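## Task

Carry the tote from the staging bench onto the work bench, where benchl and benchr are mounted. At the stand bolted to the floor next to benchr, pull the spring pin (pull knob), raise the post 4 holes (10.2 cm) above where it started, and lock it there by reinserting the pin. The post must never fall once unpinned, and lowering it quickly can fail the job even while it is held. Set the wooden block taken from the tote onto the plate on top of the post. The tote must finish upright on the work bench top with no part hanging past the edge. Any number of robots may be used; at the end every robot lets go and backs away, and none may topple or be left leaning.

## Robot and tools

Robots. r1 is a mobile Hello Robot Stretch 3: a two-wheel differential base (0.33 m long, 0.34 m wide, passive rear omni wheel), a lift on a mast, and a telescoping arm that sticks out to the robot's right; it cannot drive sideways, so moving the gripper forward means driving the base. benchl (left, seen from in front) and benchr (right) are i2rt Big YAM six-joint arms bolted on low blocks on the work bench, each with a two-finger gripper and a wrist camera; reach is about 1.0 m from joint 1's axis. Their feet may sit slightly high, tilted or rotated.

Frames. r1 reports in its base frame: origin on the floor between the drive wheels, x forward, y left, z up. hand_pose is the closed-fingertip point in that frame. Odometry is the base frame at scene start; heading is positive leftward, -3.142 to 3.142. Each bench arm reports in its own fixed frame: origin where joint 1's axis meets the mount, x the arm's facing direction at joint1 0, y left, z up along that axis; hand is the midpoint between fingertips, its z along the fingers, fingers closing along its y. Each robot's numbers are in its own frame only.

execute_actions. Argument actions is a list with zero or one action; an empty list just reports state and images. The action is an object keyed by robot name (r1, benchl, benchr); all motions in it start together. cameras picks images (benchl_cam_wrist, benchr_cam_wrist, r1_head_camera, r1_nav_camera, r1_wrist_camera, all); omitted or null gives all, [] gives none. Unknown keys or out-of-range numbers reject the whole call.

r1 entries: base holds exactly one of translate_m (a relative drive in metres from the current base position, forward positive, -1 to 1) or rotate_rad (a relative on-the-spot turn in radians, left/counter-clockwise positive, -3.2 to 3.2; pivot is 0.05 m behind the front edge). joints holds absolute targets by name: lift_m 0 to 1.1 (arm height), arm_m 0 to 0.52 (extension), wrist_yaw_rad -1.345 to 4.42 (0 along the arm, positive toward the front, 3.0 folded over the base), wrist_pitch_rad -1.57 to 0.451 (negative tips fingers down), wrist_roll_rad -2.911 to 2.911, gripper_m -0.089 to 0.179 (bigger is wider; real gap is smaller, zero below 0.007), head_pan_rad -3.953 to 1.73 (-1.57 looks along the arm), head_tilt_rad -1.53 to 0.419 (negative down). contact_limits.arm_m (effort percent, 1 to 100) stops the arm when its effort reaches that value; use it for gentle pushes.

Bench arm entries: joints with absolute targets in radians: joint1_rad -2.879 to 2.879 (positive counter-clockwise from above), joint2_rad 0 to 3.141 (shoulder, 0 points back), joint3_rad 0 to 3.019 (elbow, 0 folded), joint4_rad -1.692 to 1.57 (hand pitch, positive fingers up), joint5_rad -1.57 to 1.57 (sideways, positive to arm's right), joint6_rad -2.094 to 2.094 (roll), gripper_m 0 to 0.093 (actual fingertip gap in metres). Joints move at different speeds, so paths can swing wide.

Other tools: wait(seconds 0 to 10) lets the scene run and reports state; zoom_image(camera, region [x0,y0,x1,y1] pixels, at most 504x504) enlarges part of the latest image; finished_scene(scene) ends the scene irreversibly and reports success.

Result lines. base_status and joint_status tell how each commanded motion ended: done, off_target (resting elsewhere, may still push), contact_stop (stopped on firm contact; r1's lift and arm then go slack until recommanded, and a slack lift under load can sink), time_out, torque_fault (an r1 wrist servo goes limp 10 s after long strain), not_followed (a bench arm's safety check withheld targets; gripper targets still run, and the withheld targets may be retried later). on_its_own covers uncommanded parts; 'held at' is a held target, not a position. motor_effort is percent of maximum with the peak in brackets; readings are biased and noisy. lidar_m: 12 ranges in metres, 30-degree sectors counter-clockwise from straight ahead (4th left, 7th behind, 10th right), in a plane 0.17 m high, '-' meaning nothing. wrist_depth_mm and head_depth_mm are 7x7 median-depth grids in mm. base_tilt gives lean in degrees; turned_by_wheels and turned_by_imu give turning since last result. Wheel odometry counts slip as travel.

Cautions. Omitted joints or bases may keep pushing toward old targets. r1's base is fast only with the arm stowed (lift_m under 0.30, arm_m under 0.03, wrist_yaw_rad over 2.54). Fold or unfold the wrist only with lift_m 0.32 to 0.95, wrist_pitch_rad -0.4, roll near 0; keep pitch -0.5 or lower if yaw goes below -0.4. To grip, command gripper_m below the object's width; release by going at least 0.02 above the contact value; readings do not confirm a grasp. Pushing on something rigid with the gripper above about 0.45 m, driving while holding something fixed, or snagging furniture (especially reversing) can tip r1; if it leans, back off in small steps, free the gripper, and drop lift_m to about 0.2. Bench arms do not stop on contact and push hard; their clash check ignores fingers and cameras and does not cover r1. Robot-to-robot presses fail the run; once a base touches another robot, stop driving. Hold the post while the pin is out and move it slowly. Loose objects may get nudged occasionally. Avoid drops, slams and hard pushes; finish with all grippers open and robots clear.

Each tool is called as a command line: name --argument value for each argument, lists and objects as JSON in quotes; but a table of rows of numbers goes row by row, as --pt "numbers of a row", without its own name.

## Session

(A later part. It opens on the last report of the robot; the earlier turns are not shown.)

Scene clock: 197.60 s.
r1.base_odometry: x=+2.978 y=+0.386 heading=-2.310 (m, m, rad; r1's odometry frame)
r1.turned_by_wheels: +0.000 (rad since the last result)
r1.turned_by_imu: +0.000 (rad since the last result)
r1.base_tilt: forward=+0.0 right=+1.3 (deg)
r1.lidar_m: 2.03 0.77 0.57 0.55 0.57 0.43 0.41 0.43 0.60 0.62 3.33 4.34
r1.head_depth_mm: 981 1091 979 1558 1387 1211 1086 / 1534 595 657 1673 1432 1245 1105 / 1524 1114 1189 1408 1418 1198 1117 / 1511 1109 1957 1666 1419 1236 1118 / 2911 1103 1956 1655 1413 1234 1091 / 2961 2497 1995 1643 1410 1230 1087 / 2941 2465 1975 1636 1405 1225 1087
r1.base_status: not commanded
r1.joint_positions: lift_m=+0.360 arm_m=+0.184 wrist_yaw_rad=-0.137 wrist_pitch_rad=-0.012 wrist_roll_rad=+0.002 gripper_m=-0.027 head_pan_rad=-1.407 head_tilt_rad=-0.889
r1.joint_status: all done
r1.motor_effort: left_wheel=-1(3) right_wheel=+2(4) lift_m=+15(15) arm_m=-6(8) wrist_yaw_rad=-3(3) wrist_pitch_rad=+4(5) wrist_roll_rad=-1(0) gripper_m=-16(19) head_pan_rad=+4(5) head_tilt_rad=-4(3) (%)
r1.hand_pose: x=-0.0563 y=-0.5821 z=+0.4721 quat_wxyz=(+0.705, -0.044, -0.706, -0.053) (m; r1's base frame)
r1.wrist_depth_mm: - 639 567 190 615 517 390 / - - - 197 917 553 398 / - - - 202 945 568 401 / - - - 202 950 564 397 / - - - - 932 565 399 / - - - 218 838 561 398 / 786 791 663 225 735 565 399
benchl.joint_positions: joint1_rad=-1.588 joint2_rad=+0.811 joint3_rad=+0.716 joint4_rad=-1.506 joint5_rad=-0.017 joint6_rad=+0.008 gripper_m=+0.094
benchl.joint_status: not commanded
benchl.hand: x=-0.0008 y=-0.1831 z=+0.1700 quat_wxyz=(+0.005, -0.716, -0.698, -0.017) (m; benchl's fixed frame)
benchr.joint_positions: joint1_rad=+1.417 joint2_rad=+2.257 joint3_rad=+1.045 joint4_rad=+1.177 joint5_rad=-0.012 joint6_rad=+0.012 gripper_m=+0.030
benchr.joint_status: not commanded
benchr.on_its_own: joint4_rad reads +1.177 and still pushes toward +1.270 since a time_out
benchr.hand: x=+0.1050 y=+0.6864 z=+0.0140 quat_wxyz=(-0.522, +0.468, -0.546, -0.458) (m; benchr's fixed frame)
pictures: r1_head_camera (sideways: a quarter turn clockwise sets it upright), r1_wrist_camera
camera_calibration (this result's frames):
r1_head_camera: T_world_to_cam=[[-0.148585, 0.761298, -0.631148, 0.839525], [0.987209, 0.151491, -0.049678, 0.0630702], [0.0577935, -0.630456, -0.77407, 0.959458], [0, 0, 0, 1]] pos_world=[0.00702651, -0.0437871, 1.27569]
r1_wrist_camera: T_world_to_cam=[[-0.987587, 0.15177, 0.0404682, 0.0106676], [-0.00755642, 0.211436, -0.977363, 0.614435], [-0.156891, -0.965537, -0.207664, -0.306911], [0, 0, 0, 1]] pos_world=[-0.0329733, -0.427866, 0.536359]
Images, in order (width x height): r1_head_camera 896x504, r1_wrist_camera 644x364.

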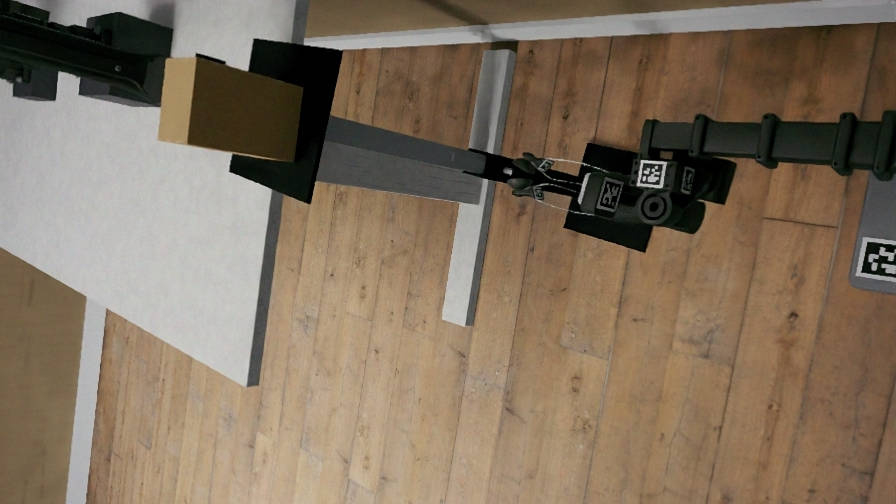

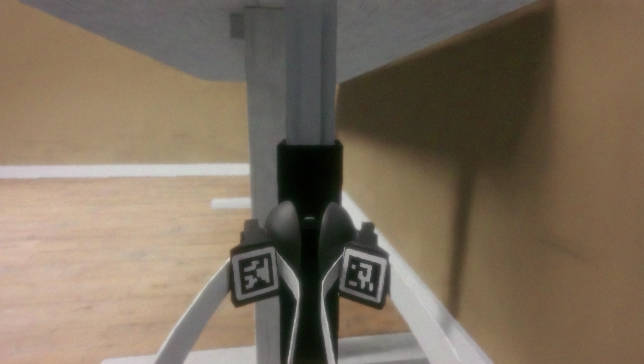

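execute_actions --actions '[{"r1":{"joints":{"gripper_m":0.05,"arm_m":0.15}},"benchr":{"joints":{"joint2_rad":2.22}}}]' --cameras '[]'

execute_actions --actions '[{"r1":{"joints":{"wrist_roll_rad":1.57}}}]' --cameras '[]'

execute_actions --actions '[{"r1":{"joints":{"arm_m":0.22},"contact_limits":{"arm_m":8}}}]' --cameras '["r1_wrist_camera"]'

Scene clock: 199.73 s.
r1.base_odometry: x=+2.978 y=+0.386 heading=-2.310 (m, m, rad; r1's odometry frame)
r1.turned_by_wheels: +0.000 (rad since the last result)
r1.turned_by_imu: +0.000 (rad since the last result)
r1.base_tilt: forward=-0.1 right=+1.3 (deg)
r1.lidar_m: 2.03 0.77 0.56 0.55 0.57 0.43 0.41 0.43 0.60 0.62 3.32 4.34
r1.head_depth_mm: 977 1092 982 1563 1370 1209 1087 / 1537 596 658 1685 1439 1252 1104 / 1518 1111 1188 1402 1387 - 1120 / 1512 1105 1936 1663 1413 1236 1114 / 2910 1098 1945 1648 1407 1234 1094 / 2929 2497 1988 1648 1416 1227 1089 / 2993 2457 1963 1636 1407 1231 1086
r1.base_status: not commanded
r1.joint_positions: lift_m=+0.360 arm_m=+0.150 wrist_yaw_rad=-0.137 wrist_pitch_rad=-0.016 wrist_roll_rad=+0.002 gripper_m=+0.050 head_pan_rad=-1.407 head_tilt_rad=-0.889
r1.joint_status: all done
r1.motor_effort: left_wheel=-2(3) right_wheel=+3(2) lift_m=+15(15) arm_m=-3(6) wrist_yaw_rad=-3(6) wrist_pitch_rad=+5(5) wrist_roll_rad=-1(1) gripper_m=+1(80) head_pan_rad=+4(4) head_tilt_rad=-3(3) (%)
r1.hand_pose: x=-0.0564 y=-0.5487 z=+0.4710 quat_wxyz=(+0.705, -0.043, -0.706, -0.054) (m; r1's base frame)
r1.wrist_depth_mm: - 671 575 223 638 528 392 / - - - 573 931 557 398 / - - - 593 942 556 400 / - - - 237 923 562 396 / - - - 247 863 562 398 / - - 922 256 800 565 395 / 779 775 714 265 751 535 403
benchl.joint_positions: joint1_rad=-1.588 joint2_rad=+0.811 joint3_rad=+0.716 joint4_rad=-1.506 joint5_rad=-0.017 joint6_rad=+0.008 gripper_m=+0.094
benchl.joint_status: not commanded
benchl.hand: x=-0.0008 y=-0.1831 z=+0.1700 quat_wxyz=(+0.005, -0.716, -0.698, -0.017) (m; benchl's fixed frame)
benchr.joint_positions: joint1_rad=+1.417 joint2_rad=+2.261 joint3_rad=+1.045 joint4_rad=+1.186 joint5_rad=-0.012 joint6_rad=+0.012 gripper_m=+0.030
benchr.joint_status: all done
benchr.on_its_own: joint4_rad reads +1.186 and still pushes toward +1.270 since a time_out
benchr.hand: x=+0.1049 y=+0.6860 z=+0.0134 quat_wxyz=(-0.523, +0.467, -0.545, -0.459) (m; benchr's fixed frame)
pictures: none
No camera images: the call's "cameras" was empty. Leave "cameras" out to get every camera's image.

Scene clock: 201.20 s.
r1.base_odometry: x=+2.978 y=+0.386 heading=-2.310 (m, m, rad; r1's odometry frame)
r1.turned_by_wheels: +0.000 (rad since the last result)
r1.turned_by_imu: +0.000 (rad since the last result)
r1.base_tilt: forward=+0.0 right=+1.3 (deg)
r1.lidar_m: 2.03 0.77 0.57 0.55 0.57 0.43 0.41 0.43 0.59 0.62 3.34 4.33
r1.head_depth_mm: 982 1093 988 1561 1375 1210 1089 / 1527 597 657 1666 1432 1243 1099 / 1516 1117 1187 1401 1387 - 1117 / 1499 1104 1967 1666 1421 1220 1112 / 2879 1100 1946 1655 1412 1234 1090 / 2968 2509 1989 1652 1402 1227 1094 / 3018 2460 1964 1634 1396 1224 1088
r1.base_status: not commanded
r1.joint_positions: lift_m=+0.360 arm_m=+0.150 wrist_yaw_rad=-0.137 wrist_pitch_rad=-0.016 wrist_roll_rad=+1.568 gripper_m=+0.050 head_pan_rad=-1.407 head_tilt_rad=-0.889
r1.joint_status: all done
r1.motor_effort: left_wheel=-2(2) right_wheel=+3(2) lift_m=+15(15) arm_m=-3(3) wrist_yaw_rad=-3(3) wrist_pitch_rad=+5(5) wrist_roll_rad=+1(3) gripper_m=+1(0) head_pan_rad=+4(4) head_tilt_rad=-3(3) (%)
r1.hand_pose: x=-0.0563 y=-0.5487 z=+0.4707 quat_wxyz=(+0.001, -0.068, -0.998, -0.009) (m; r1's base frame)
r1.wrist_depth_mm: 855 582 780 847 853 722 524 / - 597 - - - 799 523 / 821 583 - - - 764 529 / 250 257 258 243 249 255 263 / - 495 243 242 247 254 260 / - - - - - 710 525 / - - - - - 672 523
benchl.joint_positions: joint1_rad=-1.588 joint2_rad=+0.811 joint3_rad=+0.716 joint4_rad=-1.506 joint5_rad=-0.017 joint6_rad=+0.008 gripper_m=+0.094
benchl.joint_status: not commanded
benchl.hand: x=-0.0008 y=-0.1831 z=+0.1700 quat_wxyz=(+0.005, -0.716, -0.698, -0.017) (m; benchl's fixed frame)
benchr.joint_positions: joint1_rad=+1.417 joint2_rad=+2.261 joint3_rad=+1.045 joint4_rad=+1.186 joint5_rad=-0.012 joint6_rad=+0.012 gripper_m=+0.030
benchr.joint_status: not commanded
benchr.on_its_own: joint4_rad reads +1.186 and still pushes toward +1.270 since a time_out
benchr.hand: x=+0.1049 y=+0.6860 z=+0.0134 quat_wxyz=(-0.523, +0.467, -0.545, -0.459) (m; benchr's fixed frame)
pictures: none
No camera images: the call's "cameras" was empty. Leave "cameras" out to get every camera's image.

Scene clock: 202.77 s.
r1.base_odometry: x=+2.978 y=+0.386 heading=-2.310 (m, m, rad; r1's odometry frame)
r1.turned_by_wheels: +0.000 (rad since the last result)
r1.turned_by_imu: +0.000 (rad since the last result)
r1.base_tilt: forward=-0.1 right=+1.3 (deg)
r1.lidar_m: 2.03 0.77 0.57 0.55 0.57 0.43 0.41 0.43 0.59 0.62 3.30 4.33
r1.head_depth_mm: 979 1090 984 1557 1381 1210 1084 / 1526 597 657 1689 1439 1249 1100 / 1521 1110 1195 1449 1459 1196 1119 / 1508 1107 1958 1661 1421 1236 1114 / 2898 1098 1958 1647 1413 1239 1090 / 2938 2493 1987 1646 1414 1232 1093 / 3018 2495 1967 1647 1404 1221 1083
r1.base_status: not commanded
r1.joint_positions: lift_m=+0.360 arm_m=+0.203 wrist_yaw_rad=-0.140 wrist_pitch_rad=-0.016 wrist_roll_rad=+1.569 gripper_m=+0.050 head_pan_rad=-1.407 head_tilt_rad=-0.890
r1.joint_status: arm_m contact_stop (moved +0.052 of +0.070)
r1.on_its_own: arm_m is slack since a contact_stop, until your next command for it (your +0.220 is given up)
r1.motor_effort: left_wheel=-2(4) right_wheel=+1(2) lift_m=+15(15) arm_m=+0(9) wrist_yaw_rad=-1(3) wrist_pitch_rad=+5(5) wrist_roll_rad=+0(1) gripper_m=-1(2) head_pan_rad=+4(5) head_tilt_rad=-3(3) (%)
r1.contact_limits: arm_m 8 (drawing in: default 19, maximum 32; extending or still: default 26, maximum 43)
r1.hand_pose: x=-0.0570 y=-0.6008 z=+0.4707 quat_wxyz=(+0.001, -0.070, -0.998, -0.009) (m; r1's base frame)
r1.wrist_depth_mm: 860 485 778 845 843 732 533 / - 480 - - - 773 521 / 794 481 - - - 782 527 / 421 424 542 212 217 222 228 / 187 186 187 185 191 196 199 / - 540 - - - 762 517 / - 594 - - - 675 523
benchl.joint_positions: joint1_rad=-1.588 joint2_rad=+0.811 joint3_rad=+0.716 joint4_rad=-1.506 joint5_rad=-0.017 joint6_rad=+0.008 gripper_m=+0.094
benchl.joint_status: not commanded
benchl.hand: x=-0.0008 y=-0.1831 z=+0.1700 quat_wxyz=(+0.005, -0.716, -0.698, -0.017) (m; benchl's fixed frame)
benchr.joint_positions: joint1_rad=+1.417 joint2_rad=+2.261 joint3_rad=+1.045 joint4_rad=+1.186 joint5_rad=-0.012 joint6_rad=+0.012 gripper_m=+0.030
benchr.joint_status: not commanded
benchr.on_its_own: joint4_rad reads +1.186 and still pushes toward +1.270 since a time_out
benchr.hand: x=+0.1049 y=+0.6860 z=+0.0134 quat_wxyz=(-0.523, +0.467, -0.545, -0.459) (m; benchr's fixed frame)
pictures: r1_wrist_camera
camera_calibration (this result's frames):
r1_wrist_camera: T_world_to_cam=[[-0.0387482, 0.03902, -0.998487, 0.488283], [0.997638, 0.0582217, -0.03644, 0.139399], [0.0567117, -0.997541, -0.0411838, -0.41081], [0, 0, 0, 1]] pos_world=[-0.0968518, -0.436969, 0.475705]
Images, in order (width x height): r1_wrist_camera 644x364.

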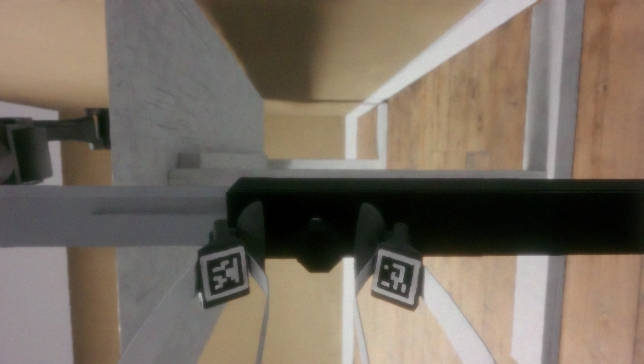

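execute_actions --actions '[{"r1":{"joints":{"gripper_m":-0.035}}}]' --cameras '["r1_wrist_camera"]'

execute_actions --actions '[{"r1":{"joints":{"arm_m":0.185}}}]' --cameras '["r1_wrist_camera"]'

Scene clock: 204.97 s.
r1.base_odometry: x=+2.978 y=+0.386 heading=-2.310 (m, m, rad; r1's odometry frame)
r1.turned_by_wheels: +0.000 (rad since the last result)
r1.turned_by_imu: +0.000 (rad since the last result)
r1.base_tilt: forward=-0.1 right=+1.4 (deg)
r1.lidar_m: 2.03 0.77 0.57 0.55 0.57 0.43 0.41 0.43 0.60 0.62 3.34 4.33
r1.head_depth_mm: 979 1095 981 1576 1375 1209 1085 / 1526 597 655 1685 1436 1247 1103 / 1523 1113 1195 1454 1452 1199 1120 / 1494 1102 1949 1664 1418 1238 1109 / 2922 1097 1953 1654 1415 1232 1090 / 2953 2504 1981 1639 1402 1227 1088 / 2994 2501 1978 1635 1395 1218 1083
r1.base_status: not commanded
r1.joint_positions: lift_m=+0.360 arm_m=+0.203 wrist_yaw_rad=-0.138 wrist_pitch_rad=-0.023 wrist_roll_rad=+1.570 gripper_m=-0.032 head_pan_rad=-1.407 head_tilt_rad=-0.890
r1.joint_status: all done
r1.on_its_own: arm_m is slack since a contact_stop, until your next command for it (your +0.220 is given up)
r1.motor_effort: left_wheel=-1(3) right_wheel=+2(2) lift_m=+17(17) arm_m=-1(2) wrist_yaw_rad=-2(3) wrist_pitch_rad=+7(11) wrist_roll_rad=+0(1) gripper_m=-2(98) head_pan_rad=+4(4) head_tilt_rad=-2(3) (%)
r1.hand_pose: x=-0.0564 y=-0.6011 z=+0.4689 quat_wxyz=(+0.000, -0.069, -0.998, -0.012) (m; r1's base frame)
r1.wrist_depth_mm: 854 497 785 830 838 727 528 / - 494 - - - 752 524 / 795 495 - - - 761 525 / 416 419 543 211 216 223 227 / 185 184 186 158 190 196 201 / - 544 775 - - 756 518 / - 494 - - - 754 519
benchl.joint_positions: joint1_rad=-1.588 joint2_rad=+0.811 joint3_rad=+0.716 joint4_rad=-1.506 joint5_rad=-0.017 joint6_rad=+0.008 gripper_m=+0.094
benchl.joint_status: not commanded
benchl.hand: x=-0.0008 y=-0.1831 z=+0.1700 quat_wxyz=(+0.005, -0.716, -0.698, -0.017) (m; benchl's fixed frame)
benchr.joint_positions: joint1_rad=+1.417 joint2_rad=+2.261 joint3_rad=+1.045 joint4_rad=+1.186 joint5_rad=-0.012 joint6_rad=+0.012 gripper_m=+0.030
benchr.joint_status: not commanded
benchr.on_its_own: joint4_rad reads +1.186 and still pushes toward +1.270 since a time_out
benchr.hand: x=+0.1049 y=+0.6860 z=+0.0134 quat_wxyz=(-0.523, +0.467, -0.545, -0.459) (m; benchr's fixed frame)
pictures: r1_wrist_camera
camera_calibration (this result's frames):
r1_wrist_camera: T_world_to_cam=[[-0.0375599, 0.0456014, -0.998253, 0.490428], [0.997559, 0.0605581, -0.0347675, 0.139403], [0.0588669, -0.997122, -0.0477646, -0.40772], [0, 0, 0, 1]] pos_world=[-0.0966412, -0.437353, 0.474943]
Images, in order (width x height): r1_wrist_camera 644x364.

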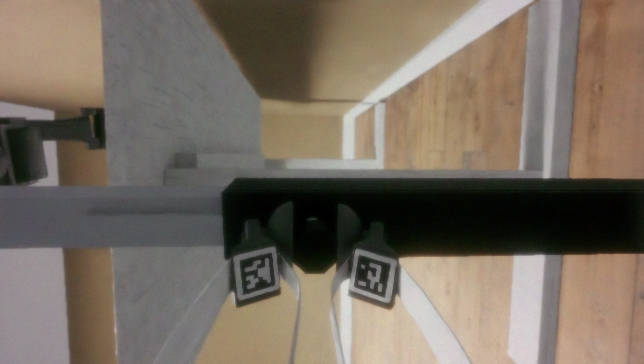

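Scene clock: 205.97 s.
r1.base_odometry: x=+2.978 y=+0.386 heading=-2.310 (m, m, rad; r1's odometry frame)
r1.turned_by_wheels: +0.000 (rad since the last result)
r1.turned_by_imu: +0.000 (rad since the last result)
r1.base_tilt: forward=-0.1 right=+1.4 (deg)
r1.lidar_m: 2.03 0.77 0.57 0.55 0.57 0.43 0.42 0.43 0.59 0.62 3.32 4.34
r1.head_depth_mm: 980 1091 982 1565 1379 1212 1086 / 1527 597 658 1673 1435 1240 1104 / 1514 1116 1186 1404 1429 1196 1120 / 1500 1107 1947 1667 1415 1235 1110 / 2888 1100 1946 1653 1415 1233 1088 / 2911 2507 1983 1650 1412 1225 1091 / 2979 2488 1973 1637 1397 1220 1083
r1.base_status: not commanded
r1.joint_positions: lift_m=+0.360 arm_m=+0.186 wrist_yaw_rad=-0.135 wrist_pitch_rad=-0.023 wrist_roll_rad=+1.570 gripper_m=-0.031 head_pan_rad=-1.407 head_tilt_rad=-0.890
r1.joint_status: all done
r1.motor_effort: left_wheel=-1(1) right_wheel=+1(2) lift_m=+17(17) arm_m=-6(10) wrist_yaw_rad=-5(5) wrist_pitch_rad=+7(7) wrist_roll_rad=+1(0) gripper_m=-20(22) head_pan_rad=+5(4) head_tilt_rad=-3(3) (%)
r1.hand_pose: x=-0.0558 y=-0.5839 z=+0.4689 quat_wxyz=(+0.000, -0.067, -0.998, -0.012) (m; r1's base frame)
r1.wrist_depth_mm: 857 492 808 849 871 712 530 / - 486 - - - 745 518 / 786 542 - - - 751 520 / 428 454 564 216 223 228 232 / 205 206 205 169 210 216 219 / - 551 773 - - 773 523 / - 495 - - - 695 523
benchl.joint_positions: joint1_rad=-1.588 joint2_rad=+0.811 joint3_rad=+0.716 joint4_rad=-1.506 joint5_rad=-0.017 joint6_rad=+0.008 gripper_m=+0.094
benchl.joint_status: not commanded
benchl.hand: x=-0.0008 y=-0.1831 z=+0.1700 quat_wxyz=(+0.005, -0.716, -0.698, -0.017) (m; benchl's fixed frame)
benchr.joint_positions: joint1_rad=+1.417 joint2_rad=+2.261 joint3_rad=+1.045 joint4_rad=+1.186 joint5_rad=-0.012 joint6_rad=+0.012 gripper_m=+0.030
benchr.joint_status: not commanded
benchr.on_its_own: joint4_rad reads +1.186 and still pushes toward +1.270 since a time_out
benchr.hand: x=+0.1049 y=+0.6860 z=+0.0134 quat_wxyz=(-0.523, +0.467, -0.545, -0.459) (m; benchr's fixed frame)
pictures: r1_wrist_camera
camera_calibration (this result's frames):
r1_wrist_camera: T_world_to_cam=[[-0.0376864, 0.0454834, -0.998254, 0.489597], [0.99739, 0.0632821, -0.0347705, 0.139254], [0.0615901, -0.996959, -0.0477495, -0.390365], [0, 0, 0, 1]] pos_world=[-0.0963966, -0.420259, 0.474945]
Images, in order (width x height): r1_wrist_camera 644x364.

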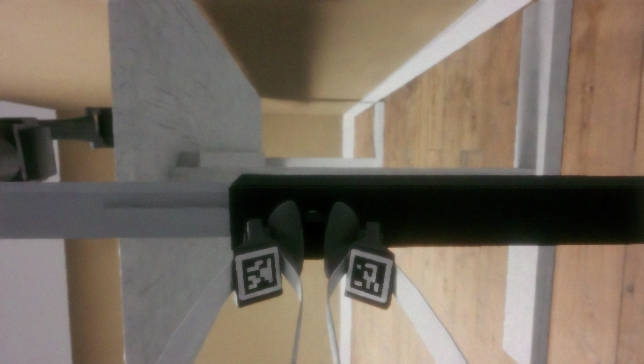

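execute_actions --actions '[{"r1":{"joints":{"gripper_m":0.05}},"benchr":{"joints":{"joint4_rad":1.23}}}]' --cameras '["r1_head_camera"]'

execute_actions --actions '[{"r1":{"base":{"translate_m":0.004},"joints":{"arm_m":0.203}}}]' --cameras '[]'

execute_actions --actions '[{"r1":{"joints":{"gripper_m":-0.03}}}]' --cameras '[]'

execute_actions --actions '[{"r1":{"joints":{"arm_m":0.194}}}]' --cameras '["r1_wrist_camera"]'

Scene clock: 208.40 s.
r1.base_odometry: x=+2.978 y=+0.386 heading=-2.310 (m, m, rad; r1's odometry frame)
r1.turned_by_wheels: +0.000 (rad since the last result)
r1.turned_by_imu: +0.000 (rad since the last result)
r1.base_tilt: forward=-0.1 right=+1.3 (deg)
r1.lidar_m: 2.03 0.77 0.57 0.55 0.57 0.43 0.41 0.43 0.59 0.62 3.33 4.32
r1.head_depth_mm: 979 1090 985 1556 1370 1217 1089 / 1535 597 655 1675 1426 1240 1099 / 1518 1113 1189 1435 1421 1193 1121 / 1486 1103 1960 1657 1416 1235 1116 / 2862 1095 1947 1655 1409 1231 1090 / 2944 2478 1977 1653 1400 1233 1090 / 2962 2446 1980 1645 1400 1221 1088
r1.base_status: not commanded
r1.joint_positions: lift_m=+0.360 arm_m=+0.185 wrist_yaw_rad=-0.137 wrist_pitch_rad=-0.023 wrist_roll_rad=+1.570 gripper_m=+0.050 head_pan_rad=-1.407 head_tilt_rad=-0.890
r1.joint_status: all done
r1.motor_effort: left_wheel=-1(1) right_wheel=+1(1) lift_m=+17(16) arm_m=-3(6) wrist_yaw_rad=-3(4) wrist_pitch_rad=+7(7) wrist_roll_rad=+0(0) gripper_m=+2(82) head_pan_rad=+4(4) head_tilt_rad=-3(3) (%)
r1.hand_pose: x=-0.0562 y=-0.5835 z=+0.4689 quat_wxyz=(+0.000, -0.068, -0.998, -0.012) (m; r1's base frame)
r1.wrist_depth_mm: 868 494 785 866 843 722 520 / - 494 - - - 763 523 / 790 528 - - - 762 528 / 425 454 560 219 224 229 236 / 204 206 204 203 211 217 222 / - 533 - - - 742 518 / - 604 - - - 663 517
benchl.joint_positions: joint1_rad=-1.588 joint2_rad=+0.811 joint3_rad=+0.716 joint4_rad=-1.506 joint5_rad=-0.017 joint6_rad=+0.008 gripper_m=+0.094
benchl.joint_status: not commanded
benchl.hand: x=-0.0008 y=-0.1831 z=+0.1700 quat_wxyz=(+0.005, -0.716, -0.698, -0.017) (m; benchl's fixed frame)
benchr.joint_positions: joint1_rad=+1.417 joint2_rad=+2.261 joint3_rad=+1.045 joint4_rad=+1.185 joint5_rad=-0.012 joint6_rad=+0.012 gripper_m=+0.030
benchr.joint_status: all done
benchr.hand: x=+0.1049 y=+0.6860 z=+0.0130 quat_wxyz=(-0.523, +0.467, -0.545, -0.459) (m; benchr's fixed frame)
pictures: r1_head_camera (sideways: a quarter turn clockwise sets it upright)
camera_calibration (this result's frames):
r1_head_camera: T_world_to_cam=[[-0.14866, 0.761756, -0.630578, 0.838783], [0.987204, 0.151527, -0.0496866, 0.0630814], [0.0577005, -0.629895, -0.774534, 0.960062], [0, 0, 0, 1]] pos_world=[0.00702336, -0.0437681, 1.27565]
Images, in order (width x height): r1_head_camera 896x504.

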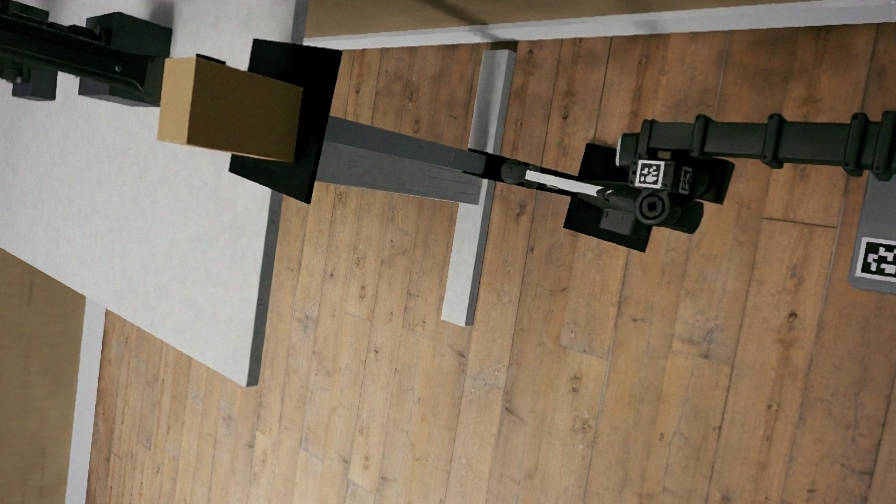

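Scene clock: 209.50 s.
r1.base_odometry: x=+2.976 y=+0.383 heading=-2.310 (m, m, rad; r1's odometry frame)
r1.turned_by_wheels: +0.000 (rad since the last result)
r1.turned_by_imu: +0.000 (rad since the last result)
r1.base_tilt: forward=+0.0 right=+1.3 (deg)
r1.lidar_m: 2.03 0.77 0.57 0.55 0.57 0.43 0.42 0.44 0.60 0.62 3.31 4.33
r1.head_depth_mm: 785 1086 983 1557 1381 1224 1085 / 1529 596 657 1673 1430 1244 1105 / 1518 1107 1198 1450 1449 1195 1116 / 1497 1101 1945 1663 1414 1237 1119 / 2917 1100 1931 1650 1417 1237 1094 / 2949 2499 1984 1655 1406 1232 1094 / 2969 2491 1963 1638 1398 1223 1089
r1.base_status: done
r1.joint_positions: lift_m=+0.360 arm_m=+0.202 wrist_yaw_rad=-0.138 wrist_pitch_rad=-0.022 wrist_roll_rad=+1.570 gripper_m=+0.050 head_pan_rad=-1.407 head_tilt_rad=-0.890
r1.joint_status: all done
r1.motor_effort: left_wheel=-2(5) right_wheel=+2(7) lift_m=+17(16) arm_m=+5(4) wrist_yaw_rad=-2(3) wrist_pitch_rad=+7(7) wrist_roll_rad=+1(0) gripper_m=+1(1) head_pan_rad=+4(5) head_tilt_rad=-3(3) (%)
r1.hand_pose: x=-0.0565 y=-0.6007 z=+0.4693 quat_wxyz=(+0.000, -0.069, -0.998, -0.011) (m; r1's base frame)
r1.wrist_depth_mm: 871 487 786 855 861 721 522 / - 489 - - - 744 527 / 788 484 - - - 766 521 / 203 205 198 191 194 199 204 / 189 190 186 162 192 197 201 / - 545 - - - 766 519 / - 597 - - - 653 528
benchl.joint_positions: joint1_rad=-1.588 joint2_rad=+0.811 joint3_rad=+0.716 joint4_rad=-1.506 joint5_rad=-0.017 joint6_rad=+0.008 gripper_m=+0.094
benchl.joint_status: not commanded
benchl.hand: x=-0.0008 y=-0.1831 z=+0.1700 quat_wxyz=(+0.005, -0.716, -0.698, -0.017) (m; benchl's fixed frame)
benchr.joint_positions: joint1_rad=+1.417 joint2_rad=+2.261 joint3_rad=+1.045 joint4_rad=+1.185 joint5_rad=-0.012 joint6_rad=+0.012 gripper_m=+0.030
benchr.joint_status: not commanded
benchr.hand: x=+0.1049 y=+0.6860 z=+0.0130 quat_wxyz=(-0.523, +0.467, -0.545, -0.459) (m; benchr's fixed frame)
pictures: none
No camera images: the call's "cameras" was empty. Leave "cameras" out to get every camera's image.

Scene clock: 210.80 s.
r1.base_odometry: x=+2.976 y=+0.383 heading=-2.310 (m, m, rad; r1's odometry frame)
r1.turned_by_wheels: +0.000 (rad since the last result)
r1.turned_by_imu: +0.000 (rad since the last result)
r1.base_tilt: forward=-0.1 right=+1.3 (deg)
r1.lidar_m: 2.02 0.77 0.57 0.55 0.57 0.43 0.42 0.44 0.60 0.62 3.33 4.35
r1.head_depth_mm: 784 1092 981 1556 1380 1219 1089 / 1529 597 658 1670 1432 1247 1101 / 1513 1113 1195 1454 1454 1195 1120 / 1501 1108 1970 1665 1417 1230 1116 / 2927 1100 1938 1645 1418 1230 1096 / 2949 2504 1999 1645 1407 1230 1092 / 2986 2509 1977 1632 1401 1226 1087
r1.base_status: not commanded
r1.joint_positions: lift_m=+0.360 arm_m=+0.202 wrist_yaw_rad=-0.139 wrist_pitch_rad=-0.010 wrist_roll_rad=+1.574 gripper_m=-0.029 head_pan_rad=-1.407 head_tilt_rad=-0.890
r1.joint_status: all done
r1.motor_effort: left_wheel=-2(2) right_wheel=+0(2) lift_m=+17(16) arm_m=+9(9) wrist_yaw_rad=-1(2) wrist_pitch_rad=+3(7) wrist_roll_rad=-2(2) gripper_m=-24(98) head_pan_rad=+4(4) head_tilt_rad=-3(3) (%)
r1.hand_pose: x=-0.0568 y=-0.6005 z=+0.4721 quat_wxyz=(-0.002, -0.069, -0.998, -0.005) (m; r1's base frame)
r1.wrist_depth_mm: 886 472 805 888 878 720 527 / - 474 993 - - 771 530 / 753 525 984 - - 779 539 / 202 204 208 192 193 197 200 / 190 192 190 152 193 197 199 / - 526 - - - 757 537 / - 484 - - - 775 524
benchl.joint_positions: joint1_rad=-1.588 joint2_rad=+0.811 joint3_rad=+0.716 joint4_rad=-1.506 joint5_rad=-0.017 joint6_rad=+0.008 gripper_m=+0.094
benchl.joint_status: not commanded
benchl.hand: x=-0.0008 y=-0.1831 z=+0.1700 quat_wxyz=(+0.005, -0.716, -0.698, -0.017) (m; benchl's fixed frame)
benchr.joint_positions: joint1_rad=+1.417 joint2_rad=+2.261 joint3_rad=+1.045 joint4_rad=+1.185 joint5_rad=-0.012 joint6_rad=+0.012 gripper_m=+0.030
benchr.joint_status: not commanded
benchr.hand: x=+0.1049 y=+0.6860 z=+0.0130 quat_wxyz=(-0.523, +0.467, -0.545, -0.459) (m; benchr's fixed frame)
pictures: none
No camera images: the call's "cameras" was empty. Leave "cameras" out to get every camera's image.

Scene clock: 212.30 s.
r1.base_odometry: x=+2.976 y=+0.383 heading=-2.310 (m, m, rad; r1's odometry frame)
r1.turned_by_wheels: +0.000 (rad since the last result)
r1.turned_by_imu: +0.000 (rad since the last result)
r1.base_tilt: forward=-0.1 right=+1.3 (deg)
r1.lidar_m: 2.03 0.77 0.57 0.55 0.57 0.43 0.42 0.44 0.60 0.62 3.33 4.34
r1.head_depth_mm: 782 1088 979 1555 1381 1228 1084 / 1527 596 657 1676 1426 1244 1100 / 1502 1114 1197 1442 1432 1199 1120 / 1501 1103 1948 1670 1411 1237 1111 / 2917 1097 1935 1649 1413 1230 1097 / 2919 2509 1980 1648 1402 1229 1084 / 2964 2464 1967 1646 1393 1225 1083
r1.base_status: not commanded
r1.joint_positions: lift_m=+0.360 arm_m=+0.195 wrist_yaw_rad=-0.132 wrist_pitch_rad=-0.022 wrist_roll_rad=+1.574 gripper_m=-0.029 head_pan_rad=-1.407 head_tilt_rad=-0.891
r1.joint_status: all done
r1.motor_effort: left_wheel=+0(3) right_wheel=-1(3) lift_m=+17(17) arm_m=-8(8) wrist_yaw_rad=-6(7) wrist_pitch_rad=+7(8) wrist_roll_rad=-1(2) gripper_m=-20(24) head_pan_rad=+5(4) head_tilt_rad=-3(3) (%)
r1.hand_pose: x=-0.0551 y=-0.5932 z=+0.4692 quat_wxyz=(-0.002, -0.066, -0.998, -0.011) (m; r1's base frame)
r1.wrist_depth_mm: 889 493 806 874 873 707 515 / - 491 - - - 748 518 / 776 484 - - - 757 529 / 202 205 195 194 196 202 204 / 195 197 199 159 201 206 209 / - 533 768 - - 753 522 / - 491 - - - 772 518
benchl.joint_positions: joint1_rad=-1.588 joint2_rad=+0.811 joint3_rad=+0.716 joint4_rad=-1.506 joint5_rad=-0.017 joint6_rad=+0.008 gripper_m=+0.094
benchl.joint_status: not commanded
benchl.hand: x=-0.0008 y=-0.1831 z=+0.1700 quat_wxyz=(+0.005, -0.716, -0.698, -0.017) (m; benchl's fixed frame)
benchr.joint_positions: joint1_rad=+1.417 joint2_rad=+2.261 joint3_rad=+1.045 joint4_rad=+1.185 joint5_rad=-0.012 joint6_rad=+0.012 gripper_m=+0.030
benchr.joint_status: not commanded
benchr.hand: x=+0.1049 y=+0.6860 z=+0.0130 quat_wxyz=(-0.523, +0.467, -0.545, -0.459) (m; benchr's fixed frame)
pictures: r1_wrist_camera
camera_calibration (this result's frames):
r1_wrist_camera: T_world_to_cam=[[-0.0335632, 0.0435733, -0.998486, 0.489546], [0.99736, 0.0658293, -0.0306526, 0.138748], [0.0643941, -0.996879, -0.0456677, -0.40045], [0, 0, 0, 1]] pos_world=[-0.0961646, -0.429665, 0.47477]
Images, in order (width x height): r1_wrist_camera 644x364.

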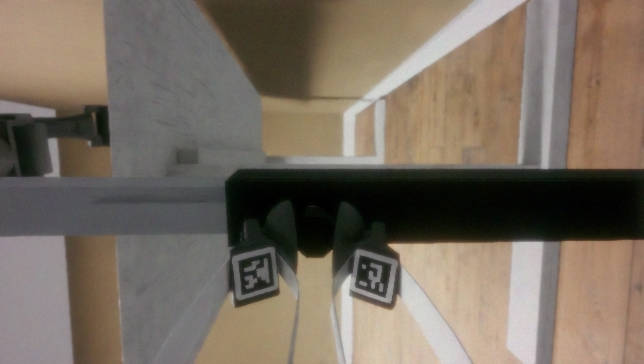

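execute_actions --actions '[{"benchr":{"joints":{"joint4_rad":1.19,"joint2_rad":2.24}}}]' --cameras '["r1_head_camera"]'

execute_actions --actions '[{"benchr":{"joints":{"joint4_rad":1.17,"joint2_rad":2.26}}}]' --cameras '["r1_head_camera"]'

Scene clock: 213.43 s.
r1.base_odometry: x=+2.976 y=+0.383 heading=-2.310 (m, m, rad; r1's odometry frame)
r1.turned_by_wheels: +0.000 (rad since the last result)
r1.turned_by_imu: +0.000 (rad since the last result)
r1.base_tilt: forward=+0.0 right=+1.3 (deg)
r1.lidar_m: 2.03 0.77 0.57 0.55 0.57 0.43 0.42 0.44 0.60 0.62 3.32 4.32
r1.head_depth_mm: 783 1085 981 1560 1376 1225 1089 / 1536 595 658 1678 1428 1246 1099 / 1502 1113 1200 1448 1433 1200 1115 / 1493 1105 1949 1656 1424 1236 1113 / 2893 1096 1945 1652 1417 1230 1096 / 2924 2512 1979 1651 1402 1227 1092 / 2976 2463 1963 1640 1394 1217 1087
r1.base_status: not commanded
r1.joint_positions: lift_m=+0.360 arm_m=+0.195 wrist_yaw_rad=-0.132 wrist_pitch_rad=-0.022 wrist_roll_rad=+1.574 gripper_m=-0.029 head_pan_rad=-1.407 head_tilt_rad=-0.891
r1.joint_status: not commanded
r1.motor_effort: left_wheel=+0(0) right_wheel=-1(1) lift_m=+17(17) arm_m=-7(8) wrist_yaw_rad=-6(6) wrist_pitch_rad=+7(7) wrist_roll_rad=-1(2) gripper_m=-20(19) head_pan_rad=+4(4) head_tilt_rad=-3(3) (%)
r1.hand_pose: x=-0.0551 y=-0.5932 z=+0.4692 quat_wxyz=(-0.002, -0.066, -0.998, -0.011) (m; r1's base frame)
r1.wrist_depth_mm: 876 495 821 883 891 708 515 / - 490 - - - 778 518 / 772 497 - - - 770 518 / 201 204 194 191 197 199 206 / 195 198 198 159 201 205 210 / - 548 768 - - 767 518 / - 492 - - - 773 515
benchl.joint_positions: joint1_rad=-1.588 joint2_rad=+0.811 joint3_rad=+0.716 joint4_rad=-1.506 joint5_rad=-0.017 joint6_rad=+0.008 gripper_m=+0.094
benchl.joint_status: not commanded
benchl.hand: x=-0.0008 y=-0.1831 z=+0.1700 quat_wxyz=(+0.005, -0.716, -0.698, -0.017) (m; benchl's fixed frame)
benchr.joint_positions: joint1_rad=+1.417 joint2_rad=+2.262 joint3_rad=+1.045 joint4_rad=+1.174 joint5_rad=-0.012 joint6_rad=+0.013 gripper_m=+0.030
benchr.joint_status: all done
benchr.hand: x=+0.1049 y=+0.6858 z=+0.0099 quat_wxyz=(-0.520, +0.469, -0.549, -0.457) (m; benchr's fixed frame)
pictures: r1_head_camera (sideways: a quarter turn clockwise sets it upright)
camera_calibration (this result's frames):
r1_head_camera: T_world_to_cam=[[-0.148748, 0.762208, -0.63001, 0.838044], [0.987195, 0.151579, -0.0496952, 0.0630926], [0.0576182, -0.629335, -0.774995, 0.960662], [0, 0, 0, 1]] pos_world=[0.00702094, -0.0437492, 1.27562]
Images, in order (width x height): r1_head_camera 896x504.

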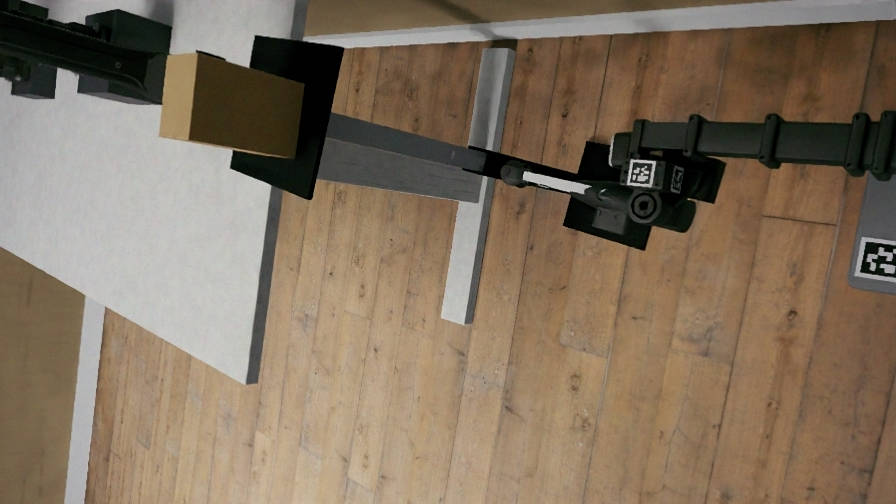

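Scene clock: 213.90 s.
r1.base_odometry: x=+2.976 y=+0.383 heading=-2.310 (m, m, rad; r1's odometry frame)
r1.turned_by_wheels: +0.000 (rad since the last result)
r1.turned_by_imu: +0.000 (rad since the last result)
r1.base_tilt: forward=-0.1 right=+1.4 (deg)
r1.lidar_m: 2.03 0.77 0.57 0.55 0.57 0.43 0.42 0.44 0.60 0.62 3.31 4.35
r1.head_depth_mm: 784 1090 981 1564 1376 1223 1088 / 1530 596 658 1675 1428 1244 1102 / 1506 1117 1202 1453 1433 1192 1119 / 1495 1106 1945 1663 1416 1239 1115 / 2939 1097 1940 1645 1419 1232 1099 / 2903 2480 1983 1642 1409 1233 1087 / 2985 2473 1986 1645 1400 1220 1083
r1.base_status: not commanded
r1.joint_positions: lift_m=+0.360 arm_m=+0.195 wrist_yaw_rad=-0.132 wrist_pitch_rad=-0.022 wrist_roll_rad=+1.574 gripper_m=-0.029 head_pan_rad=-1.407 head_tilt_rad=-0.891
r1.joint_status: not commanded
r1.motor_effort: left_wheel=+0(0) right_wheel=-1(0) lift_m=+17(17) arm_m=-8(8) wrist_yaw_rad=-7(6) wrist_pitch_rad=+7(7) wrist_roll_rad=-2(1) gripper_m=-21(19) head_pan_rad=+4(4) head_tilt_rad=-3(3) (%)
r1.hand_pose: x=-0.0551 y=-0.5932 z=+0.4692 quat_wxyz=(-0.002, -0.066, -0.998, -0.011) (m; r1's base frame)
r1.wrist_depth_mm: 865 495 789 901 852 702 529 / - 491 - - - 760 523 / 772 489 - - - 747 525 / 202 203 196 192 196 202 205 / 195 198 199 159 201 207 210 / - 541 772 - - 764 524 / - 495 - - - 752 525
benchl.joint_positions: joint1_rad=-1.588 joint2_rad=+0.811 joint3_rad=+0.716 joint4_rad=-1.506 joint5_rad=-0.017 joint6_rad=+0.008 gripper_m=+0.094
benchl.joint_status: not commanded
benchl.hand: x=-0.0008 y=-0.1831 z=+0.1700 quat_wxyz=(+0.005, -0.716, -0.698, -0.017) (m; benchl's fixed frame)
benchr.joint_positions: joint1_rad=+1.417 joint2_rad=+2.263 joint3_rad=+1.045 joint4_rad=+1.172 joint5_rad=-0.012 joint6_rad=+0.013 gripper_m=+0.030
benchr.joint_status: all done
benchr.hand: x=+0.1049 y=+0.6857 z=+0.0091 quat_wxyz=(-0.519, +0.470, -0.549, -0.456) (m; benchr's fixed frame)
pictures: r1_head_camera (sideways: a quarter turn clockwise sets it upright)
camera_calibration (this result's frames):
r1_head_camera: T_world_to_cam=[[-0.148748, 0.762208, -0.63001, 0.838044], [0.987195, 0.151579, -0.0496952, 0.0630926], [0.057618, -0.629335, -0.774995, 0.960662], [0, 0, 0, 1]] pos_world=[0.00702092, -0.0437492, 1.27562]
Images, in order (width x height): r1_head_camera 896x504.

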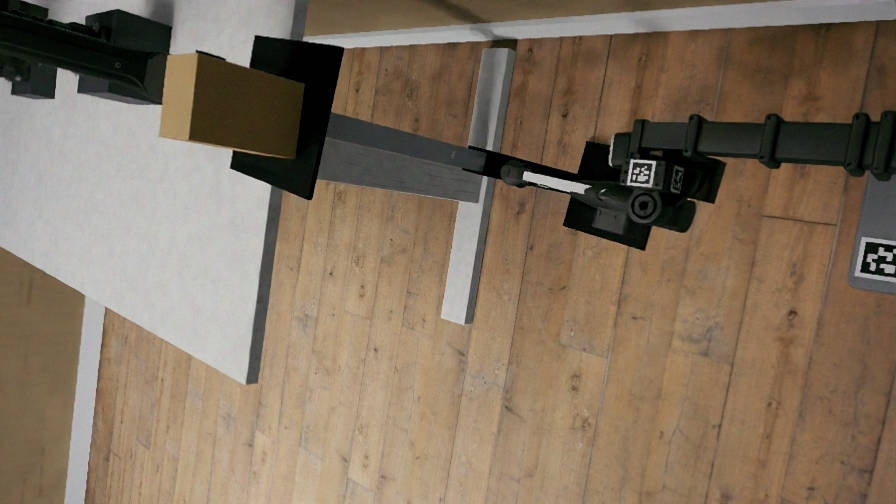

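execute_actions --actions '[{"r1":{"joints":{"gripper_m":0.03,"arm_m":0.204}},"benchr":{"joints":{"joint4_rad":1.225,"joint2_rad":2.15}}}]' --cameras '[]'

execute_actions --actions '[{"r1":{"joints":{"gripper_m":-0.085}},"benchr":{"joints":{"joint4_rad":1.215,"joint2_rad":2.23}}}]' --cameras '[]'

execute_actions --actions '[{"r1":{"joints":{"arm_m":0.186}}}]' --cameras '["r1_wrist_camera","r1_head_camera"]'

Scene clock: 216.30 s.
r1.base_odometry: x=+2.976 y=+0.383 heading=-2.310 (m, m, rad; r1's odometry frame)
r1.turned_by_wheels: +0.000 (rad since the last result)
r1.turned_by_imu: +0.000 (rad since the last result)
r1.base_tilt: forward=-0.1 right=+1.3 (deg)
r1.lidar_m: 2.03 0.77 0.57 0.55 0.57 0.43 0.42 0.44 0.60 0.62 3.33 4.31
r1.head_depth_mm: 782 1085 981 1566 1377 1227 1091 / 1526 595 655 1671 1433 1246 1102 / 1509 1113 1198 1449 1453 1197 1121 / 1497 1106 1940 1654 1422 1233 1120 / 2907 1096 1932 1650 1412 1230 1096 / 2941 2483 1982 1644 1405 1228 1090 / 2974 2483 1982 1636 1400 1215 1085
r1.base_status: not commanded
r1.joint_positions: lift_m=+0.360 arm_m=+0.203 wrist_yaw_rad=-0.138 wrist_pitch_rad=-0.027 wrist_roll_rad=+1.574 gripper_m=+0.030 head_pan_rad=-1.407 head_tilt_rad=-0.891
r1.joint_status: all done
r1.motor_effort: left_wheel=-1(2) right_wheel=+0(1) lift_m=+17(17) arm_m=+4(10) wrist_yaw_rad=-2(6) wrist_pitch_rad=+9(9) wrist_roll_rad=-1(2) gripper_m=+2(76) head_pan_rad=+4(4) head_tilt_rad=-3(3) (%)
r1.hand_pose: x=-0.0566 y=-0.6015 z=+0.4678 quat_wxyz=(-0.002, -0.069, -0.998, -0.014) (m; r1's base frame)
r1.wrist_depth_mm: 864 458 822 842 865 703 519 / - 509 - - - 742 514 / 759 501 - - - 765 519 / 205 207 188 190 192 198 202 / 186 188 185 151 193 197 201 / - 491 872 - - 746 529 / - 498 - - - 757 519
benchl.joint_positions: joint1_rad=-1.588 joint2_rad=+0.811 joint3_rad=+0.716 joint4_rad=-1.506 joint5_rad=-0.017 joint6_rad=+0.008 gripper_m=+0.094
benchl.joint_status: not commanded
benchl.hand: x=-0.0008 y=-0.1831 z=+0.1700 quat_wxyz=(+0.005, -0.716, -0.698, -0.017) (m; benchl's fixed frame)
benchr.joint_positions: joint1_rad=+1.417 joint2_rad=+2.256 joint3_rad=+1.045 joint4_rad=+1.174 joint5_rad=-0.012 joint6_rad=+0.013 gripper_m=+0.030
benchr.joint_status: all done
benchr.hand: x=+0.1050 y=+0.6865 z=+0.0139 quat_wxyz=(-0.521, +0.468, -0.547, -0.458) (m; benchr's fixed frame)
pictures: none
No camera images: the call's "cameras" was empty. Leave "cameras" out to get every camera's image.

Scene clock: 217.93 s.
r1.base_odometry: x=+2.976 y=+0.383 heading=-2.310 (m, m, rad; r1's odometry frame)
r1.turned_by_wheels: +0.000 (rad since the last result)
r1.turned_by_imu: +0.000 (rad since the last result)
r1.base_tilt: forward=-0.1 right=+1.3 (deg)
r1.lidar_m: 2.03 0.77 0.57 0.55 0.57 0.43 0.42 0.44 0.60 0.62 3.32 4.32
r1.head_depth_mm: 783 1087 982 1558 1374 1226 1087 / 1523 595 656 1666 1428 1241 1110 / 1509 1113 1200 1446 1454 1190 1116 / 1502 1105 1953 1656 1417 1237 1111 / 2881 1094 1948 1652 1413 1229 1090 / 2982 2483 1969 1651 1399 1228 1090 / 3005 2473 1971 1630 1402 1224 1082
r1.base_status: not commanded
r1.joint_positions: lift_m=+0.360 arm_m=+0.204 wrist_yaw_rad=-0.135 wrist_pitch_rad=-0.019 wrist_roll_rad=+1.574 gripper_m=-0.083 head_pan_rad=-1.407 head_tilt_rad=-0.891
r1.joint_status: all done
r1.motor_effort: left_wheel=-1(1) right_wheel=+1(1) lift_m=+17(17) arm_m=-2(4) wrist_yaw_rad=-5(5) wrist_pitch_rad=+6(9) wrist_roll_rad=-1(1) gripper_m=-40(99) head_pan_rad=+4(4) head_tilt_rad=-3(3) (%)
r1.hand_pose: x=-0.0557 y=-0.6026 z=+0.4700 quat_wxyz=(-0.002, -0.067, -0.998, -0.010) (m; r1's base frame)
r1.wrist_depth_mm: 883 492 809 876 867 733 516 / - 484 - - - 770 528 / 788 487 - - - 770 522 / 201 202 188 186 190 194 197 / 185 187 184 147 191 195 198 / - 537 748 - - 771 517 / - 539 - - - 757 528
benchl.joint_positions: joint1_rad=-1.588 joint2_rad=+0.811 joint3_rad=+0.716 joint4_rad=-1.506 joint5_rad=-0.017 joint6_rad=+0.008 gripper_m=+0.094
benchl.joint_status: not commanded
benchl.hand: x=-0.0008 y=-0.1831 z=+0.1700 quat_wxyz=(+0.005, -0.716, -0.698, -0.017) (m; benchl's fixed frame)
benchr.joint_positions: joint1_rad=+1.417 joint2_rad=+2.257 joint3_rad=+1.045 joint4_rad=+1.173 joint5_rad=-0.012 joint6_rad=+0.013 gripper_m=+0.030
benchr.joint_status: all done
benchr.hand: x=+0.1050 y=+0.6864 z=+0.0128 quat_wxyz=(-0.520, +0.469, -0.548, -0.458) (m; benchr's fixed frame)
pictures: none
No camera images: the call's "cameras" was empty. Leave "cameras" out to get every camera's image.

Scene clock: 219.30 s.
r1.base_odometry: x=+2.976 y=+0.383 heading=-2.310 (m, m, rad; r1's odometry frame)
r1.turned_by_wheels: +0.000 (rad since the last result)
r1.turned_by_imu: +0.000 (rad since the last result)
r1.base_tilt: forward=-0.1 right=+1.3 (deg)
r1.lidar_m: 2.03 0.77 0.57 0.55 0.57 0.43 0.42 0.44 0.60 0.62 3.33 4.32
r1.head_depth_mm: 784 1083 983 1563 1383 1223 1091 / 1527 595 657 1673 1428 1243 1105 / 1507 1114 1221 1443 1433 1194 1117 / 1494 1104 1944 1666 1409 1236 1120 / 2888 1093 1941 1655 1419 1236 1094 / 2908 2512 1976 1640 1411 1230 1088 / 2974 2492 1978 1640 1405 1226 1089
r1.base_status: not commanded
r1.joint_positions: lift_m=+0.360 arm_m=+0.187 wrist_yaw_rad=-0.125 wrist_pitch_rad=-0.021 wrist_roll_rad=+1.574 gripper_m=-0.076 head_pan_rad=-1.407 head_tilt_rad=-0.891
r1.joint_status: all done
r1.on_its_own: gripper_m is held at -0.078, not at your -0.085, by its stall guard, which is still easing
r1.motor_effort: left_wheel=+2(5) right_wheel=-4(4) lift_m=+17(17) arm_m=-6(17) wrist_yaw_rad=-12(12) wrist_pitch_rad=+7(7) wrist_roll_rad=-1(1) gripper_m=-36(39) head_pan_rad=+5(4) head_tilt_rad=-3(3) (%)
r1.hand_pose: x=-0.0532 y=-0.5853 z=+0.4694 quat_wxyz=(-0.002, -0.062, -0.998, -0.011) (m; r1's base frame)
r1.wrist_depth_mm: 907 491 842 901 905 743 519 / - 492 - - - 751 514 / 765 541 - - - 774 533 / 198 200 202 201 206 210 213 / - 452 209 166 209 215 461 / - 539 755 - - 765 523 / - 605 - - - 722 521
benchl.joint_positions: joint1_rad=-1.588 joint2_rad=+0.811 joint3_rad=+0.716 joint4_rad=-1.506 joint5_rad=-0.017 joint6_rad=+0.008 gripper_m=+0.094
benchl.joint_status: not commanded
benchl.hand: x=-0.0008 y=-0.1831 z=+0.1700 quat_wxyz=(+0.005, -0.716, -0.698, -0.017) (m; benchl's fixed frame)
benchr.joint_positions: joint1_rad=+1.417 joint2_rad=+2.257 joint3_rad=+1.045 joint4_rad=+1.173 joint5_rad=-0.012 joint6_rad=+0.013 gripper_m=+0.030
benchr.joint_status: not commanded
benchr.hand: x=+0.1050 y=+0.6864 z=+0.0128 quat_wxyz=(-0.520, +0.469, -0.548, -0.458) (m; benchr's fixed frame)
pictures: r1_head_camera (sideways: a quarter turn clockwise sets it upright), r1_wrist_camera
camera_calibration (this result's frames):
r1_head_camera: T_world_to_cam=[[-0.148748, 0.762208, -0.63001, 0.838043], [0.987195, 0.151579, -0.0496952, 0.0630926], [0.0576181, -0.629335, -0.774996, 0.960662], [0, 0, 0, 1]] pos_world=[0.00702093, -0.0437492, 1.27562]
r1_wrist_camera: T_world_to_cam=[[-0.0339544, 0.042727, -0.99851, 0.488911], [0.996853, 0.0730577, -0.0307719, 0.140658], [0.071634, -0.996412, -0.0450731, -0.392328], [0, 0, 0, 1]] pos_world=[-0.095511, -0.422086, 0.474827]
Images, in order (width x height): r1_head_camera 896x504, r1_wrist_camera 644x364.

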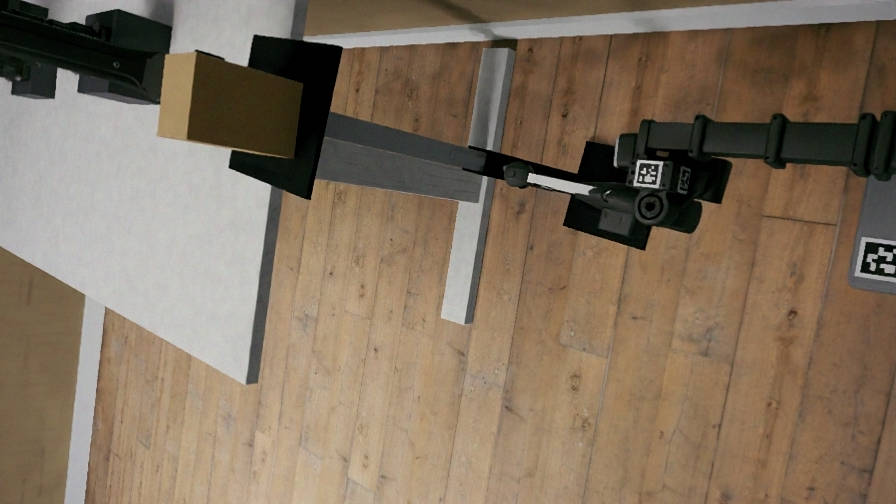

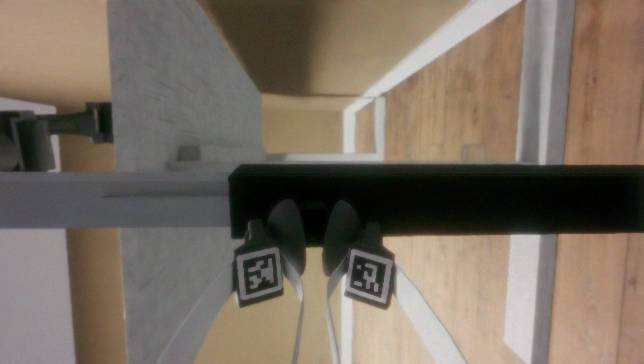

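execute_actions --actions '[{"r1":{"joints":{"gripper_m":0.04}},"benchr":{"joints":{"joint2_rad":2.255}}}]' --cameras '["r1_head_camera"]'

execute_actions --actions '[{"r1":{"joints":{"arm_m":0.204}},"benchr":{"joints":{"joint2_rad":2.275}}}]' --cameras '["r1_head_camera"]'

Scene clock: 221.53 s.
r1.base_odometry: x=+2.976 y=+0.383 heading=-2.310 (m, m, rad; r1's odometry frame)
r1.turned_by_wheels: +0.000 (rad since the last result)
r1.turned_by_imu: +0.000 (rad since the last result)
r1.base_tilt: forward=-0.1 right=+1.3 (deg)
r1.lidar_m: 2.03 0.77 0.57 0.55 0.57 0.43 0.42 0.44 0.60 0.62 3.32 4.33
r1.head_depth_mm: 784 1087 982 1565 1377 1223 1090 / 1522 595 660 1681 1436 1249 1102 / 1514 1114 1206 1449 1419 1195 1119 / 1504 1107 1937 1673 1418 1237 1114 / 2922 1095 1927 1649 1424 1229 1093 / 2953 2505 1980 1639 1400 1224 1084 / 3009 2497 1979 1636 1402 1224 1083
r1.base_status: not commanded
r1.joint_positions: lift_m=+0.360 arm_m=+0.186 wrist_yaw_rad=-0.137 wrist_pitch_rad=-0.022 wrist_roll_rad=+1.574 gripper_m=+0.040 head_pan_rad=-1.407 head_tilt_rad=-0.891
r1.joint_status: all done
r1.motor_effort: left_wheel=+0(2) right_wheel=+1(4) lift_m=+17(17) arm_m=-3(6) wrist_yaw_rad=-3(12) wrist_pitch_rad=+7(7) wrist_roll_rad=-2(1) gripper_m=+1(81) head_pan_rad=+4(4) head_tilt_rad=-3(3) (%)
r1.hand_pose: x=-0.0562 y=-0.5846 z=+0.4690 quat_wxyz=(-0.002, -0.068, -0.998, -0.011) (m; r1's base frame)
r1.wrist_depth_mm: 857 496 804 874 850 725 523 / - 487 - - - 759 529 / 800 530 - - - 753 526 / 214 216 211 201 207 211 215 / 204 447 208 201 210 214 220 / - 544 - - - 761 524 / - - - - - 712 522
benchl.joint_positions: joint1_rad=-1.588 joint2_rad=+0.811 joint3_rad=+0.716 joint4_rad=-1.506 joint5_rad=-0.017 joint6_rad=+0.008 gripper_m=+0.094
benchl.joint_status: not commanded
benchl.hand: x=-0.0008 y=-0.1831 z=+0.1700 quat_wxyz=(+0.005, -0.716, -0.698, -0.017) (m; benchl's fixed frame)
benchr.joint_positions: joint1_rad=+1.417 joint2_rad=+2.264 joint3_rad=+1.045 joint4_rad=+1.177 joint5_rad=-0.012 joint6_rad=+0.013 gripper_m=+0.030
benchr.joint_status: all done
benchr.hand: x=+0.1048 y=+0.6856 z=+0.0095 quat_wxyz=(-0.520, +0.469, -0.548, -0.457) (m; benchr's fixed frame)
pictures: r1_head_camera (sideways: a quarter turn clockwise sets it upright)
camera_calibration (this result's frames):
r1_head_camera: T_world_to_cam=[[-0.148748, 0.762208, -0.63001, 0.838044], [0.987195, 0.151579, -0.0496952, 0.0630926], [0.0576181, -0.629335, -0.774995, 0.960662], [0, 0, 0, 1]] pos_world=[0.00702093, -0.0437492, 1.27562]
Images, in order (width x height): r1_head_camera 896x504.

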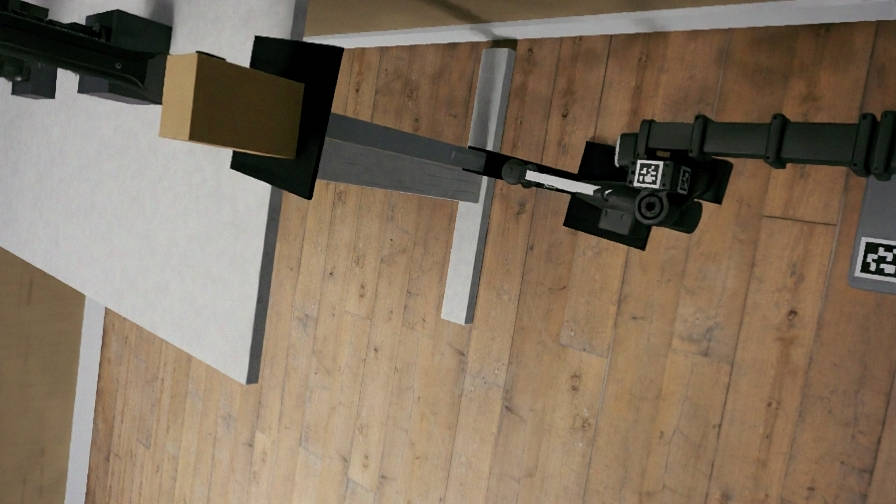

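Scene clock: 222.53 s.
r1.base_odometry: x=+2.976 y=+0.383 heading=-2.310 (m, m, rad; r1's odometry frame)
r1.turned_by_wheels: +0.000 (rad since the last result)
r1.turned_by_imu: +0.000 (rad since the last result)
r1.base_tilt: forward=-0.1 right=+1.4 (deg)
r1.lidar_m: 2.03 0.77 0.57 0.55 0.57 0.43 0.42 0.44 0.60 0.62 3.30 4.34
r1.head_depth_mm: 782 1090 980 1560 1380 1220 1091 / 1534 596 659 1681 1427 1250 1098 / 1507 1110 1200 1451 1458 1199 1113 / 1492 1106 1954 1661 1415 1236 1117 / 2895 1092 1938 1645 1402 1227 1089 / 2940 2490 1973 1640 1406 1232 1087 / 2950 2473 1977 1637 1394 1233 1078
r1.base_status: not commanded
r1.joint_positions: lift_m=+0.360 arm_m=+0.203 wrist_yaw_rad=-0.138 wrist_pitch_rad=-0.019 wrist_roll_rad=+1.574 gripper_m=+0.040 head_pan_rad=-1.407 head_tilt_rad=-0.891
r1.joint_status: all done
r1.motor_effort: left_wheel=-1(1) right_wheel=+1(1) lift_m=+17(17) arm_m=+6(9) wrist_yaw_rad=-2(3) wrist_pitch_rad=+6(7) wrist_roll_rad=-1(1) gripper_m=+1(1) head_pan_rad=+4(4) head_tilt_rad=-3(3) (%)
r1.hand_pose: x=-0.0567 y=-0.6015 z=+0.4698 quat_wxyz=(-0.002, -0.069, -0.998, -0.010) (m; r1's base frame)
r1.wrist_depth_mm: 877 488 801 852 853 702 527 / - 493 - - - 767 527 / 765 490 - - - 766 518 / 205 207 198 189 193 196 200 / 187 189 186 157 191 195 200 / - 534 - - - 762 526 / - 592 - - - 757 520
benchl.joint_positions: joint1_rad=-1.588 joint2_rad=+0.811 joint3_rad=+0.716 joint4_rad=-1.506 joint5_rad=-0.017 joint6_rad=+0.008 gripper_m=+0.094
benchl.joint_status: not commanded
benchl.hand: x=-0.0008 y=-0.1831 z=+0.1700 quat_wxyz=(+0.005, -0.716, -0.698, -0.017) (m; benchl's fixed frame)
benchr.joint_positions: joint1_rad=+1.417 joint2_rad=+2.266 joint3_rad=+1.045 joint4_rad=+1.180 joint5_rad=-0.012 joint6_rad=+0.013 gripper_m=+0.030
benchr.joint_status: all done
benchr.hand: x=+0.1048 y=+0.6854 z=+0.0089 quat_wxyz=(-0.520, +0.469, -0.548, -0.457) (m; benchr's fixed frame)
pictures: r1_head_camera (sideways: a quarter turn clockwise sets it upright)
camera_calibration (this result's frames):
r1_head_camera: T_world_to_cam=[[-0.148748, 0.762208, -0.63001, 0.838044], [0.987195, 0.151579, -0.0496952, 0.0630926], [0.0576181, -0.629335, -0.774995, 0.960662], [0, 0, 0, 1]] pos_world=[0.00702093, -0.0437492, 1.27562]
Images, in order (width x height): r1_head_camera 896x504.

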